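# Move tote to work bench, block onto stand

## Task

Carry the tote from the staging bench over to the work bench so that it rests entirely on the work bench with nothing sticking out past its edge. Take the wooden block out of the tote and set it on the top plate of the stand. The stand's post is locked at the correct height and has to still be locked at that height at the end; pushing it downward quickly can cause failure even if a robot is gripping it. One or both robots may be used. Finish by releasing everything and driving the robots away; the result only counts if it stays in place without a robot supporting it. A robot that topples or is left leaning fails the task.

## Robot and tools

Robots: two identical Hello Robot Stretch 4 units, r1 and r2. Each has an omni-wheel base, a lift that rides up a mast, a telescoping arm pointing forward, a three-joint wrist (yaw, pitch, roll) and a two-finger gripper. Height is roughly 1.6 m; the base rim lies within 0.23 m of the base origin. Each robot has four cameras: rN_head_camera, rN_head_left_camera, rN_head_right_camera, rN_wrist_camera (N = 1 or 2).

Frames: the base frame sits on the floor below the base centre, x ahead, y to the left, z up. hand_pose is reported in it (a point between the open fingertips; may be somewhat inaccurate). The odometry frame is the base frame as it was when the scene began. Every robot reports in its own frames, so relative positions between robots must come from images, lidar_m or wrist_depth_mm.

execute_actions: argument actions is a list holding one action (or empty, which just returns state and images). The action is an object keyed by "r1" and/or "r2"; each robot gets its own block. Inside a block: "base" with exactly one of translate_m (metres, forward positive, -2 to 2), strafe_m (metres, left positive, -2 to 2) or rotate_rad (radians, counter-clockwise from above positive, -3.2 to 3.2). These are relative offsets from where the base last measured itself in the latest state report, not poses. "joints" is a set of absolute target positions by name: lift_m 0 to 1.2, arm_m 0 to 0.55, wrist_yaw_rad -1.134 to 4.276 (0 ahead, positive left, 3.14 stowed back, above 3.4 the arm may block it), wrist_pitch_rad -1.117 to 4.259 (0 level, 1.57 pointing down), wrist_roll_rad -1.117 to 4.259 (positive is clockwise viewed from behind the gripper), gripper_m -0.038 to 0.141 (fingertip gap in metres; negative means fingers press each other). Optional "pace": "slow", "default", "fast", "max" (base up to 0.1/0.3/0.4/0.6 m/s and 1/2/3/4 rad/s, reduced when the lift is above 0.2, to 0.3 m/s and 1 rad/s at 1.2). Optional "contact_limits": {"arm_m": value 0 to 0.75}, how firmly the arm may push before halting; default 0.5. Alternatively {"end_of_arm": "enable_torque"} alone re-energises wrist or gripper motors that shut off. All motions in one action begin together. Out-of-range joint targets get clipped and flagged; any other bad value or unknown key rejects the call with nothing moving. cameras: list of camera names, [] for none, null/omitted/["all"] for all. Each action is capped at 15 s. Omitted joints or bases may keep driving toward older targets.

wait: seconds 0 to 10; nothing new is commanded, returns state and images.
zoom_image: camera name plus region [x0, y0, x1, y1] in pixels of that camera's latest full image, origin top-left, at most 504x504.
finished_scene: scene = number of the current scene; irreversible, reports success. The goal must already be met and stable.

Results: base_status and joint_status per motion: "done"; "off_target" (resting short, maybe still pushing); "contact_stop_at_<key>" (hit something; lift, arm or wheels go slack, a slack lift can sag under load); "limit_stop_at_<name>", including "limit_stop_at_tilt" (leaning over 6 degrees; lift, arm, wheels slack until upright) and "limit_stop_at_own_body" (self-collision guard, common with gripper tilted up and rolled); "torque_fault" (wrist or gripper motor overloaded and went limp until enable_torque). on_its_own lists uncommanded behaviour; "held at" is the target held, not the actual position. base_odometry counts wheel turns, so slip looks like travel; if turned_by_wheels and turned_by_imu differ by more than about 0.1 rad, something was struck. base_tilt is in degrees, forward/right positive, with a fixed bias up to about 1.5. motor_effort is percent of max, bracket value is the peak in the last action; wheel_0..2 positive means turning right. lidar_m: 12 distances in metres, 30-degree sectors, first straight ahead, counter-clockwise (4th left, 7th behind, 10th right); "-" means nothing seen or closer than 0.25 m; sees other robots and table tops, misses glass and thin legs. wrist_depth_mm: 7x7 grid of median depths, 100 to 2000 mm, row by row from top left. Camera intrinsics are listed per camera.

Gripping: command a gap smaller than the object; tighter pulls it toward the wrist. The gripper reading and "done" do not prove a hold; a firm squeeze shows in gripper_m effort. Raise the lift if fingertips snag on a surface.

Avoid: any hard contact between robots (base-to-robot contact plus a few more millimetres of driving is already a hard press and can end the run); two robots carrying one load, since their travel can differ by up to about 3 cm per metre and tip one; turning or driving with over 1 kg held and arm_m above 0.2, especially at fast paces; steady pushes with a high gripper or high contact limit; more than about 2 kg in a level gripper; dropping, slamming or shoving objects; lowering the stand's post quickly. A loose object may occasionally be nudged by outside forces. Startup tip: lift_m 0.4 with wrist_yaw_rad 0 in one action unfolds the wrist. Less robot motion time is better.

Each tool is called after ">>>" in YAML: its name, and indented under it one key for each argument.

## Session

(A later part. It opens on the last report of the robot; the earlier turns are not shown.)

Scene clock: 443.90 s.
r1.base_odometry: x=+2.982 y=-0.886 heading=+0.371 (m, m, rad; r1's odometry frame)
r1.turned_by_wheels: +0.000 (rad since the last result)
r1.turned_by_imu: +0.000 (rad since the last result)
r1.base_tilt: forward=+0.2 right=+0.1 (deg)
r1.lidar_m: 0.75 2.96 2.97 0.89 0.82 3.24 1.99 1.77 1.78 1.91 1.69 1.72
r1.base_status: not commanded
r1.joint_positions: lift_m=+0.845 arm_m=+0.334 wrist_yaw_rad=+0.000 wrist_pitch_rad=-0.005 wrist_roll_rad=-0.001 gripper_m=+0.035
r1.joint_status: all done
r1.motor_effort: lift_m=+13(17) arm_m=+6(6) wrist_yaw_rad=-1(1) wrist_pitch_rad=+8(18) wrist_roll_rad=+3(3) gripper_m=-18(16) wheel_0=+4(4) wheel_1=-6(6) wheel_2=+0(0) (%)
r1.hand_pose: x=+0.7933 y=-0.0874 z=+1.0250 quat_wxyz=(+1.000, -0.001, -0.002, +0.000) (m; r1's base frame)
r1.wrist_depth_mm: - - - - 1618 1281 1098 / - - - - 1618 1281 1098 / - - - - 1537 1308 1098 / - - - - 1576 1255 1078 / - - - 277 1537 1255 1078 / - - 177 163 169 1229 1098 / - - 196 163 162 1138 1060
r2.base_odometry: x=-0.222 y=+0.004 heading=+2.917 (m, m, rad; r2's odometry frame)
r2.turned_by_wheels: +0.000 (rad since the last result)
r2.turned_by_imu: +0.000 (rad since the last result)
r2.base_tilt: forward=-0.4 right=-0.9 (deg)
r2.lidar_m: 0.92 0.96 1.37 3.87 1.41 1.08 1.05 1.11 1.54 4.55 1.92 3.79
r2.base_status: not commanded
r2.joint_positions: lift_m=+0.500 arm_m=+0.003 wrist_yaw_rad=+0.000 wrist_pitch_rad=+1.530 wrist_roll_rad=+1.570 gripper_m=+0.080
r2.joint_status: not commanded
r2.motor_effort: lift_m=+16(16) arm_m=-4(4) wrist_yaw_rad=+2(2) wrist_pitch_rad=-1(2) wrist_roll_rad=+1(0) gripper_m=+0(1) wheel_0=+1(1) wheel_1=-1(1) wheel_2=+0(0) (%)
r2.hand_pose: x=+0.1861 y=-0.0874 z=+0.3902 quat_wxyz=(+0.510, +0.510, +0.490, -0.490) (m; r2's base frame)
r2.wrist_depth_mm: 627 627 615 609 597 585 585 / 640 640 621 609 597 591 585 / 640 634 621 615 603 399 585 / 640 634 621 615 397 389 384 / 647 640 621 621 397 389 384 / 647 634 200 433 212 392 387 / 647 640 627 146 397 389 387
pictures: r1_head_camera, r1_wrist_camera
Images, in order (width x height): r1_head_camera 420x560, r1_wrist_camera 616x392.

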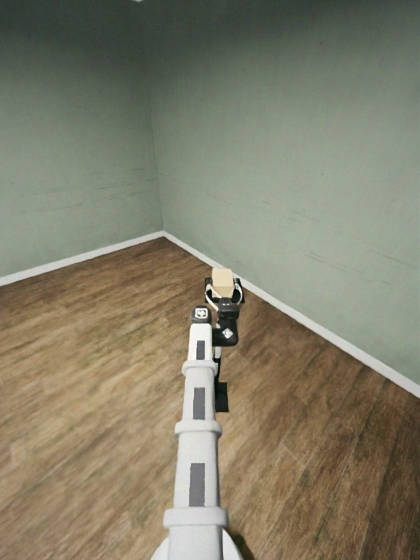

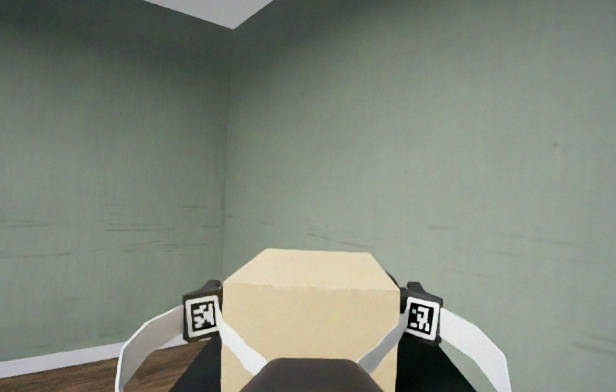

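>>> execute_actions:
  actions:
    - {"r1":{"joints":{"lift_m":0.852,"arm_m":0.325},"pace":"slow"}}
  cameras: []

>>> execute_actions:
  actions:
    - {"r1":{"joints":{"gripper_m":0.13},"pace":"slow"}}
  cameras: ["r1_wrist_camera","r1_head_camera"]

>>> zoom_image:
  camera: "r1_head_camera"
  region: [180, 240, 280, 340]

Scene clock: 451.00 s.
r1.base_odometry: x=+2.982 y=-0.886 heading=+0.371 (m, m, rad; r1's odometry frame)
r1.turned_by_wheels: +0.000 (rad since the last result)
r1.turned_by_imu: +0.002 (rad since the last result)
r1.base_tilt: forward=+0.2 right=+0.3 (deg)
r1.lidar_m: 0.74 2.96 2.98 0.88 0.82 3.25 2.00 1.78 1.79 1.91 1.70 1.72
r1.base_status: not commanded
r1.joint_positions: lift_m=+0.852 arm_m=+0.326 wrist_yaw_rad=+0.000 wrist_pitch_rad=+0.002 wrist_roll_rad=-0.001 gripper_m=+0.035
r1.joint_status: all done
r1.motor_effort: lift_m=+21(20) arm_m=-6(7) wrist_yaw_rad=-1(1) wrist_pitch_rad=-6(11) wrist_roll_rad=+3(4) gripper_m=-20(21) wheel_0=+4(4) wheel_1=-6(6) wheel_2=+0(0) (%)
r1.hand_pose: x=+0.7855 y=-0.0874 z=+1.0295 quat_wxyz=(+1.000, +0.000, +0.001, +0.000) (m; r1's base frame)
r1.wrist_depth_mm: - - - - 1576 1308 1098 / - - - - 1618 1281 1118 / - - - - 1576 1308 1078 / - - - - 1618 1281 1078 / - - - 278 1499 1255 1078 / - - 177 163 172 1229 1078 / - - 200 163 162 1182 1078
r2.base_odometry: x=-0.222 y=+0.004 heading=+2.917 (m, m, rad; r2's odometry frame)
r2.turned_by_wheels: +0.000 (rad since the last result)
r2.turned_by_imu: -0.001 (rad since the last result)
r2.base_tilt: forward=-0.4 right=-0.9 (deg)
r2.lidar_m: 0.90 0.97 1.35 3.87 1.47 1.07 1.04 1.11 1.55 4.58 1.92 3.78
r2.base_status: not commanded
r2.joint_positions: lift_m=+0.500 arm_m=+0.003 wrist_yaw_rad=+0.000 wrist_pitch_rad=+1.530 wrist_roll_rad=+1.570 gripper_m=+0.080
r2.joint_status: not commanded
r2.motor_effort: lift_m=+16(16) arm_m=-4(5) wrist_yaw_rad=+2(2) wrist_pitch_rad=-1(1) wrist_roll_rad=-1(2) gripper_m=+0(2) wheel_0=+1(1) wheel_1=-1(1) wheel_2=+0(0) (%)
r2.hand_pose: x=+0.1861 y=-0.0874 z=+0.3902 quat_wxyz=(+0.510, +0.510, +0.490, -0.490) (m; r2's base frame)
r2.wrist_depth_mm: 634 621 615 609 603 591 585 / 634 634 621 615 597 597 585 / 640 634 621 615 609 402 585 / 640 640 627 615 397 392 384 / 640 627 627 615 397 389 387 / 647 640 199 436 211 389 387 / 654 634 627 146 397 387 389
pictures: none
No camera images: the call's "cameras" was empty. Leave "cameras" out to get every camera's image.

Scene clock: 455.00 s.
r1.base_odometry: x=+2.982 y=-0.886 heading=+0.371 (m, m, rad; r1's odometry frame)
r1.turned_by_wheels: +0.000 (rad since the last result)
r1.turned_by_imu: +0.002 (rad since the last result)
r1.base_tilt: forward=+0.1 right=+0.3 (deg)
r1.lidar_m: 0.75 2.96 2.96 0.89 0.83 3.26 2.02 1.77 1.78 1.90 1.71 1.72
r1.base_status: not commanded
r1.joint_positions: lift_m=+0.852 arm_m=+0.326 wrist_yaw_rad=+0.000 wrist_pitch_rad=+0.002 wrist_roll_rad=+0.000 gripper_m=+0.130
r1.joint_status: all done
r1.motor_effort: lift_m=+21(22) arm_m=-6(6) wrist_yaw_rad=-1(1) wrist_pitch_rad=-6(8) wrist_roll_rad=+2(3) gripper_m=-1(20) wheel_0=+4(4) wheel_1=-6(6) wheel_2=+0(0) (%)
r1.hand_pose: x=+0.7854 y=-0.0874 z=+1.0293 quat_wxyz=(+1.000, +0.000, +0.001, +0.000) (m; r1's base frame)
r1.wrist_depth_mm: - - - - 1618 1308 1078 / - - - - 1618 1281 1098 / - - - - 1618 1308 1118 / - - - - 1618 1281 1098 / - - - 278 1499 1281 1098 / - - 191 186 183 1160 1078 / - - 213 143 207 1182 1060
r2.base_odometry: x=-0.222 y=+0.004 heading=+2.917 (m, m, rad; r2's odometry frame)
r2.turned_by_wheels: +0.000 (rad since the last result)
r2.turned_by_imu: -0.001 (rad since the last result)
r2.base_tilt: forward=-0.5 right=-0.9 (deg)
r2.lidar_m: 0.89 0.96 1.37 3.87 1.41 1.11 1.04 1.12 1.57 4.55 1.92 3.78
r2.base_status: not commanded
r2.joint_positions: lift_m=+0.500 arm_m=+0.003 wrist_yaw_rad=+0.000 wrist_pitch_rad=+1.530 wrist_roll_rad=+1.570 gripper_m=+0.080
r2.joint_status: not commanded
r2.motor_effort: lift_m=+16(16) arm_m=-4(4) wrist_yaw_rad=+1(2) wrist_pitch_rad=-1(0) wrist_roll_rad=+0(0) gripper_m=-4(3) wheel_0=+1(1) wheel_1=-1(1) wheel_2=+0(0) (%)
r2.hand_pose: x=+0.1861 y=-0.0874 z=+0.3902 quat_wxyz=(+0.510, +0.510, +0.490, -0.490) (m; r2's base frame)
r2.wrist_depth_mm: 640 627 615 609 597 591 580 / 640 627 621 609 597 597 585 / 640 634 627 615 603 402 597 / 640 627 627 615 392 389 384 / 647 634 621 621 394 392 384 / 640 634 201 436 212 392 384 / 647 640 627 146 397 387 392
pictures: r1_head_camera, r1_wrist_camera
Images, in order (width x height): r1_head_camera 420x560, r1_wrist_camera 616x392.

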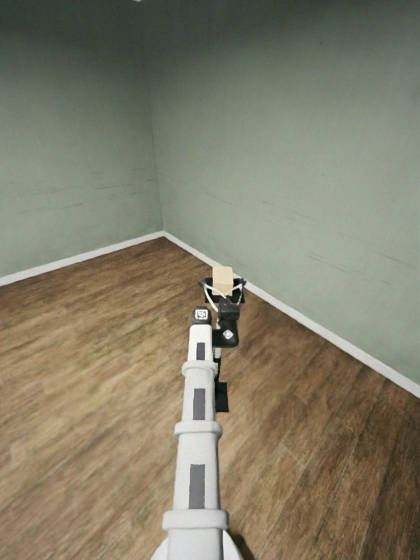

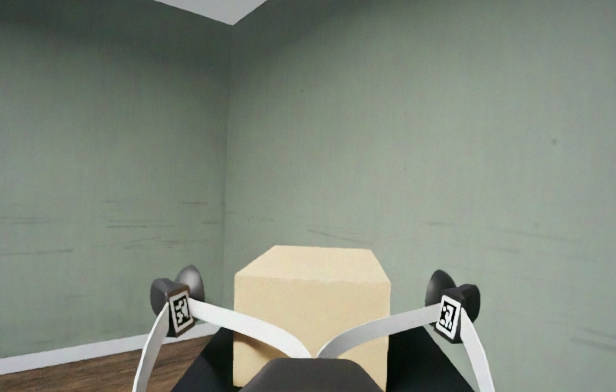

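Region (180, 240, 280, 340) of r1_head_camera's 420x560 image, scaled by 5.040, with more detail than that image has.

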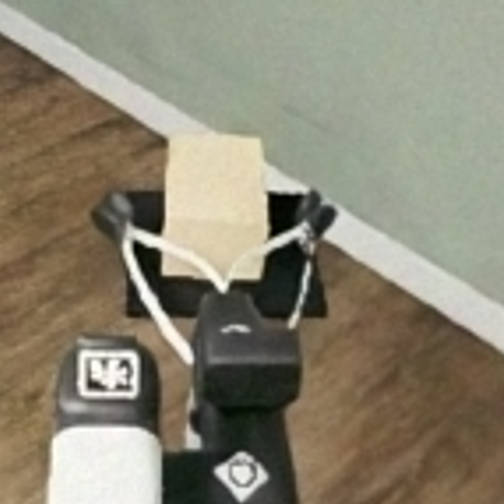

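>>> execute_actions:
  actions:
    - {"r1":{"joints":{"gripper_m":0.062}}}
  cameras: []

>>> execute_actions:
  actions:
    - {"r1":{"joints":{"arm_m":0.308},"pace":"slow"}}
  cameras: []

>>> execute_actions:
  actions:
    - {"r1":{"joints":{"gripper_m":0.13}}}
  cameras: ["r1_head_camera"]

>>> zoom_image:
  camera: "r1_head_camera"
  region: [180, 240, 280, 340]

Scene clock: 465.17 s.
r1.base_odometry: x=+2.982 y=-0.886 heading=+0.371 (m, m, rad; r1's odometry frame)
r1.turned_by_wheels: +0.000 (rad since the last result)
r1.turned_by_imu: +0.002 (rad since the last result)
r1.base_tilt: forward=+0.1 right=+0.2 (deg)
r1.lidar_m: 0.73 2.96 2.97 0.90 0.82 3.24 2.01 1.78 1.80 1.92 1.70 1.72
r1.base_status: not commanded
r1.joint_positions: lift_m=+0.852 arm_m=+0.326 wrist_yaw_rad=+0.000 wrist_pitch_rad=+0.002 wrist_roll_rad=+0.000 gripper_m=+0.062
r1.joint_status: all done
r1.motor_effort: lift_m=+21(21) arm_m=-6(6) wrist_yaw_rad=-1(1) wrist_pitch_rad=-8(9) wrist_roll_rad=+0(1) gripper_m=-10(9) wheel_0=+4(4) wheel_1=-6(6) wheel_2=+0(0) (%)
r1.hand_pose: x=+0.7854 y=-0.0874 z=+1.0293 quat_wxyz=(+1.000, +0.000, +0.001, +0.000) (m; r1's base frame)
r1.wrist_depth_mm: - - - - 1618 1281 1078 / - - - - 1618 1308 1098 / - - - - 1618 1281 1098 / - - - - 1618 1308 1098 / - - - 278 1537 1255 1098 / - - 185 181 182 1255 1078 / - - 198 180 207 1160 1078
r2.base_odometry: x=-0.222 y=+0.004 heading=+2.917 (m, m, rad; r2's odometry frame)
r2.turned_by_wheels: +0.000 (rad since the last result)
r2.turned_by_imu: -0.001 (rad since the last result)
r2.base_tilt: forward=-0.5 right=-1.0 (deg)
r2.lidar_m: 0.90 0.93 1.36 3.87 1.46 1.08 1.04 1.11 1.55 4.58 1.90 3.78
r2.base_status: not commanded
r2.joint_positions: lift_m=+0.500 arm_m=+0.003 wrist_yaw_rad=+0.000 wrist_pitch_rad=+1.530 wrist_roll_rad=+1.570 gripper_m=+0.080
r2.joint_status: not commanded
r2.motor_effort: lift_m=+16(16) arm_m=-4(4) wrist_yaw_rad=+2(1) wrist_pitch_rad=-2(2) wrist_roll_rad=+1(1) gripper_m=-4(1) wheel_0=+1(1) wheel_1=-1(1) wheel_2=+0(0) (%)
r2.hand_pose: x=+0.1861 y=-0.0874 z=+0.3902 quat_wxyz=(+0.510, +0.510, +0.490, -0.490) (m; r2's base frame)
r2.wrist_depth_mm: 640 627 615 609 603 591 580 / 640 634 621 609 603 597 580 / 634 634 627 615 609 402 591 / 640 627 621 615 397 392 384 / 640 634 621 609 397 392 384 / 647 634 199 436 212 392 387 / 647 634 634 146 397 389 389
pictures: none
No camera images: the call's "cameras" was empty. Leave "cameras" out to get every camera's image.

Scene clock: 466.27 s.
r1.base_odometry: x=+2.982 y=-0.886 heading=+0.371 (m, m, rad; r1's odometry frame)
r1.turned_by_wheels: +0.000 (rad since the last result)
r1.turned_by_imu: +0.000 (rad since the last result)
r1.base_tilt: forward=+0.1 right=+0.1 (deg)
r1.lidar_m: 0.76 2.97 2.98 0.90 0.84 3.26 2.02 1.75 1.78 1.90 1.70 1.72
r1.base_status: not commanded
r1.joint_positions: lift_m=+0.852 arm_m=+0.309 wrist_yaw_rad=+0.000 wrist_pitch_rad=+0.002 wrist_roll_rad=+0.000 gripper_m=+0.062
r1.joint_status: all done
r1.motor_effort: lift_m=+21(21) arm_m=-6(8) wrist_yaw_rad=-1(1) wrist_pitch_rad=-10(7) wrist_roll_rad=+1(1) gripper_m=-14(10) wheel_0=+4(4) wheel_1=-6(6) wheel_2=+0(0) (%)
r1.hand_pose: x=+0.7685 y=-0.0874 z=+1.0293 quat_wxyz=(+1.000, +0.000, +0.001, +0.000) (m; r1's base frame)
r1.wrist_depth_mm: - - - - 1576 1308 1098 / - - - - 1661 1281 1098 / - - - - 1618 1308 1098 / - - - - 1618 1308 1078 / - - - 278 1537 1255 1098 / - - 184 181 181 1229 1078 / - - 198 180 206 1138 1078
r2.base_odometry: x=-0.222 y=+0.004 heading=+2.917 (m, m, rad; r2's odometry frame)
r2.turned_by_wheels: +0.000 (rad since the last result)
r2.turned_by_imu: +0.000 (rad since the last result)
r2.base_tilt: forward=-0.5 right=-0.9 (deg)
r2.lidar_m: 0.91 0.96 1.32 3.85 1.43 1.10 1.04 1.09 1.56 4.54 1.94 3.79
r2.base_status: not commanded
r2.joint_positions: lift_m=+0.500 arm_m=+0.003 wrist_yaw_rad=+0.000 wrist_pitch_rad=+1.530 wrist_roll_rad=+1.570 gripper_m=+0.080
r2.joint_status: not commanded
r2.motor_effort: lift_m=+16(16) arm_m=-4(4) wrist_yaw_rad=+2(2) wrist_pitch_rad=+0(0) wrist_roll_rad=+0(0) gripper_m=-4(1) wheel_0=+1(1) wheel_1=-1(1) wheel_2=+0(1) (%)
r2.hand_pose: x=+0.1861 y=-0.0874 z=+0.3902 quat_wxyz=(+0.510, +0.510, +0.490, -0.490) (m; r2's base frame)
r2.wrist_depth_mm: 634 634 621 609 597 591 585 / 640 634 621 609 603 597 585 / 634 634 621 609 603 402 585 / 640 627 627 609 394 389 384 / 640 634 627 615 392 389 387 / 640 634 200 436 212 389 384 / 647 640 634 146 397 389 389
pictures: none
No camera images: the call's "cameras" was empty. Leave "cameras" out to get every camera's image.

Scene clock: 467.90 s.
r1.base_odometry: x=+2.982 y=-0.886 heading=+0.371 (m, m, rad; r1's odometry frame)
r1.turned_by_wheels: +0.000 (rad since the last result)
r1.turned_by_imu: +0.001 (rad since the last result)
r1.base_tilt: forward=+0.1 right=+0.1 (deg)
r1.lidar_m: 0.75 2.97 2.98 0.90 0.81 3.25 2.00 1.77 1.78 1.92 1.70 1.72
r1.base_status: not commanded
r1.joint_positions: lift_m=+0.852 arm_m=+0.309 wrist_yaw_rad=+0.000 wrist_pitch_rad=+0.002 wrist_roll_rad=+0.000 gripper_m=+0.130
r1.joint_status: all done
r1.motor_effort: lift_m=+21(21) arm_m=-6(6) wrist_yaw_rad=-1(1) wrist_pitch_rad=-7(8) wrist_roll_rad=+2(1) gripper_m=-2(10) wheel_0=+4(4) wheel_1=-6(6) wheel_2=+0(0) (%)
r1.hand_pose: x=+0.7685 y=-0.0874 z=+1.0293 quat_wxyz=(+1.000, +0.000, +0.001, +0.000) (m; r1's base frame)
r1.wrist_depth_mm: - - - - 1618 1308 1098 / - - - - 1661 1281 1098 / - - - - 1618 1281 1118 / - - - - 1576 1336 1098 / - - - 278 1499 1281 1078 / - - 191 186 184 1182 1060 / - - 213 143 207 1205 1078
r2.base_odometry: x=-0.222 y=+0.004 heading=+2.917 (m, m, rad; r2's odometry frame)
r2.turned_by_wheels: +0.000 (rad since the last result)
r2.turned_by_imu: +0.000 (rad since the last result)
r2.base_tilt: forward=-0.4 right=-1.0 (deg)
r2.lidar_m: 0.91 0.97 1.36 3.85 1.43 1.08 1.05 1.09 1.56 4.58 1.93 3.79
r2.base_status: not commanded
r2.joint_positions: lift_m=+0.500 arm_m=+0.003 wrist_yaw_rad=+0.000 wrist_pitch_rad=+1.530 wrist_roll_rad=+1.570 gripper_m=+0.080
r2.joint_status: not commanded
r2.motor_effort: lift_m=+16(16) arm_m=-4(4) wrist_yaw_rad=+2(1) wrist_pitch_rad=+0(1) wrist_roll_rad=+1(0) gripper_m=-2(1) wheel_0=+1(1) wheel_1=-1(1) wheel_2=+0(0) (%)
r2.hand_pose: x=+0.1861 y=-0.0874 z=+0.3902 quat_wxyz=(+0.510, +0.510, +0.490, -0.490) (m; r2's base frame)
r2.wrist_depth_mm: 640 621 621 609 603 591 585 / 634 627 615 609 609 597 585 / 640 634 621 615 603 402 591 / 640 634 621 615 397 392 384 / 640 634 627 621 394 389 387 / 647 640 199 430 212 389 389 / 647 640 627 146 394 387 387
pictures: r1_head_camera
Images, in order (width x height): r1_head_camera 420x560.

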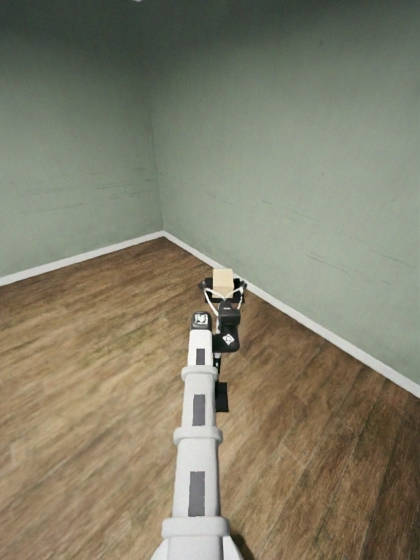

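Region (180, 240, 280, 340) of r1_head_camera's 420x560 image, scaled by 5.040, with more detail than that image has.

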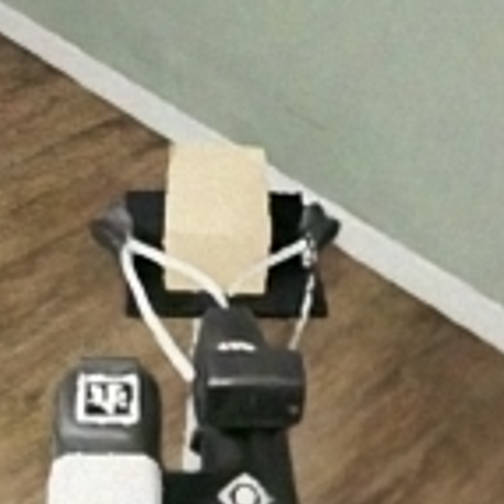

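Well centred now. Retracting and moving clear.

>>> execute_actions:
  actions:
    - {"r1":{"joints":{"arm_m":0.0},"base":{"translate_m":-0.3}}}
  cameras: ["r1_head_camera","r1_head_left_camera","r2_head_camera","r2_head_left_camera"]

Scene clock: 472.80 s.
r1.base_odometry: x=+2.702 y=-0.995 heading=+0.371 (m, m, rad; r1's odometry frame)
r1.turned_by_wheels: +0.000 (rad since the last result)
r1.turned_by_imu: +0.002 (rad since the last result)
r1.base_tilt: forward=+0.1 right=+0.2 (deg)
r1.lidar_m: 1.01 3.16 1.11 0.75 1.00 2.86 1.76 1.55 1.55 1.88 1.89 1.89
r1.base_status: done
r1.joint_positions: lift_m=+0.852 arm_m=+0.001 wrist_yaw_rad=+0.000 wrist_pitch_rad=+0.002 wrist_roll_rad=+0.000 gripper_m=+0.130
r1.joint_status: all done
r1.motor_effort: lift_m=+21(21) arm_m=-6(7) wrist_yaw_rad=+0(1) wrist_pitch_rad=-8(10) wrist_roll_rad=+2(0) gripper_m=+2(2) wheel_0=-3(10) wheel_1=-5(11) wheel_2=+3(11) (%)
r1.hand_pose: x=+0.4604 y=-0.0875 z=+1.0293 quat_wxyz=(+1.000, +0.000, +0.001, +0.000) (m; r1's base frame)
r1.wrist_depth_mm: - - - - - 1661 1430 / - - - - - 1756 1430 / - - - - - 1756 1499 / - - - - - 1708 1464 / - - - - - 1661 1430 / - - - - 1983 1537 1366 / - - - 144 1983 1537 1430
r2.base_odometry: x=-0.222 y=+0.004 heading=+2.917 (m, m, rad; r2's odometry frame)
r2.turned_by_wheels: +0.000 (rad since the last result)
r2.turned_by_imu: -0.001 (rad since the last result)
r2.base_tilt: forward=-0.4 right=-0.9 (deg)
r2.lidar_m: 0.89 0.97 1.35 3.84 1.43 1.09 1.05 1.10 1.57 4.57 1.93 3.77
r2.base_status: not commanded
r2.joint_positions: lift_m=+0.500 arm_m=+0.003 wrist_yaw_rad=+0.000 wrist_pitch_rad=+1.530 wrist_roll_rad=+1.570 gripper_m=+0.080
r2.joint_status: not commanded
r2.motor_effort: lift_m=+16(16) arm_m=-4(4) wrist_yaw_rad=+2(2) wrist_pitch_rad=-1(2) wrist_roll_rad=+0(0) gripper_m=-2(3) wheel_0=+1(1) wheel_1=-1(1) wheel_2=+0(0) (%)
r2.hand_pose: x=+0.1861 y=-0.0874 z=+0.3902 quat_wxyz=(+0.510, +0.510, +0.490, -0.490) (m; r2's base frame)
r2.wrist_depth_mm: 640 627 615 609 609 597 591 / 640 627 627 609 603 591 591 / 640 627 621 615 597 402 585 / 640 634 621 615 394 389 387 / 640 634 627 615 394 389 387 / 647 640 200 433 212 392 389 / 647 640 634 146 394 389 389
pictures: r1_head_camera, r1_head_left_camera, r2_head_camera, r2_head_left_camera
Images, in order (width x height): r1_head_camera 420x560, r1_head_left_camera 420x672, r2_head_camera 420x560, r2_head_left_camera 420x672.

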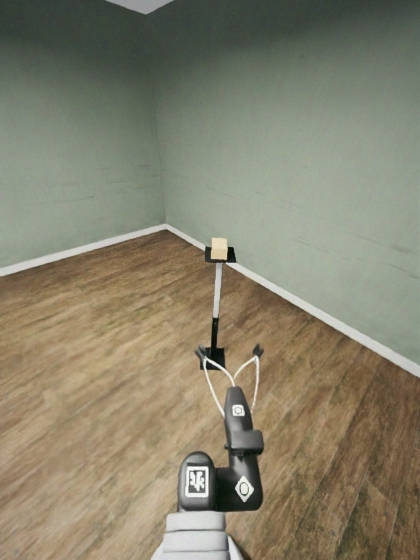

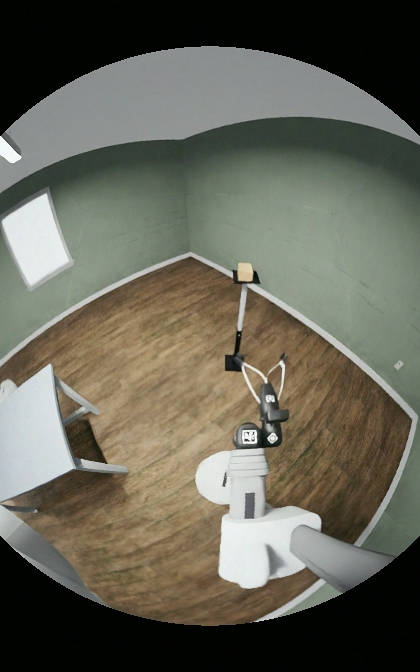

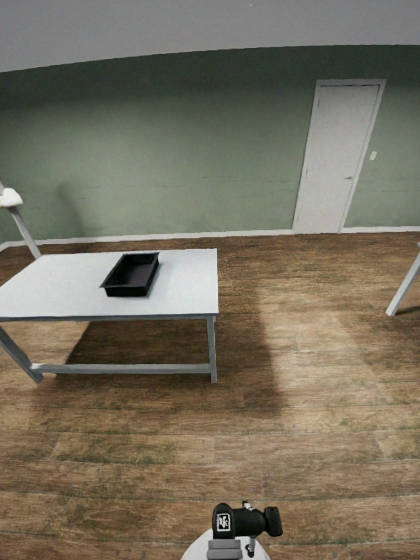

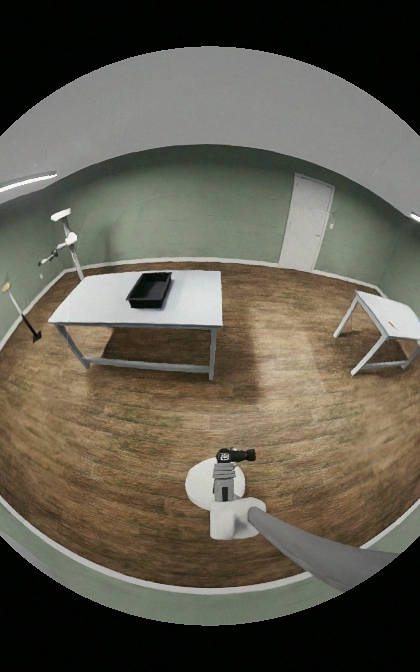

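>>> finished_scene:
  scene: 1

The scene is finished: the task was done.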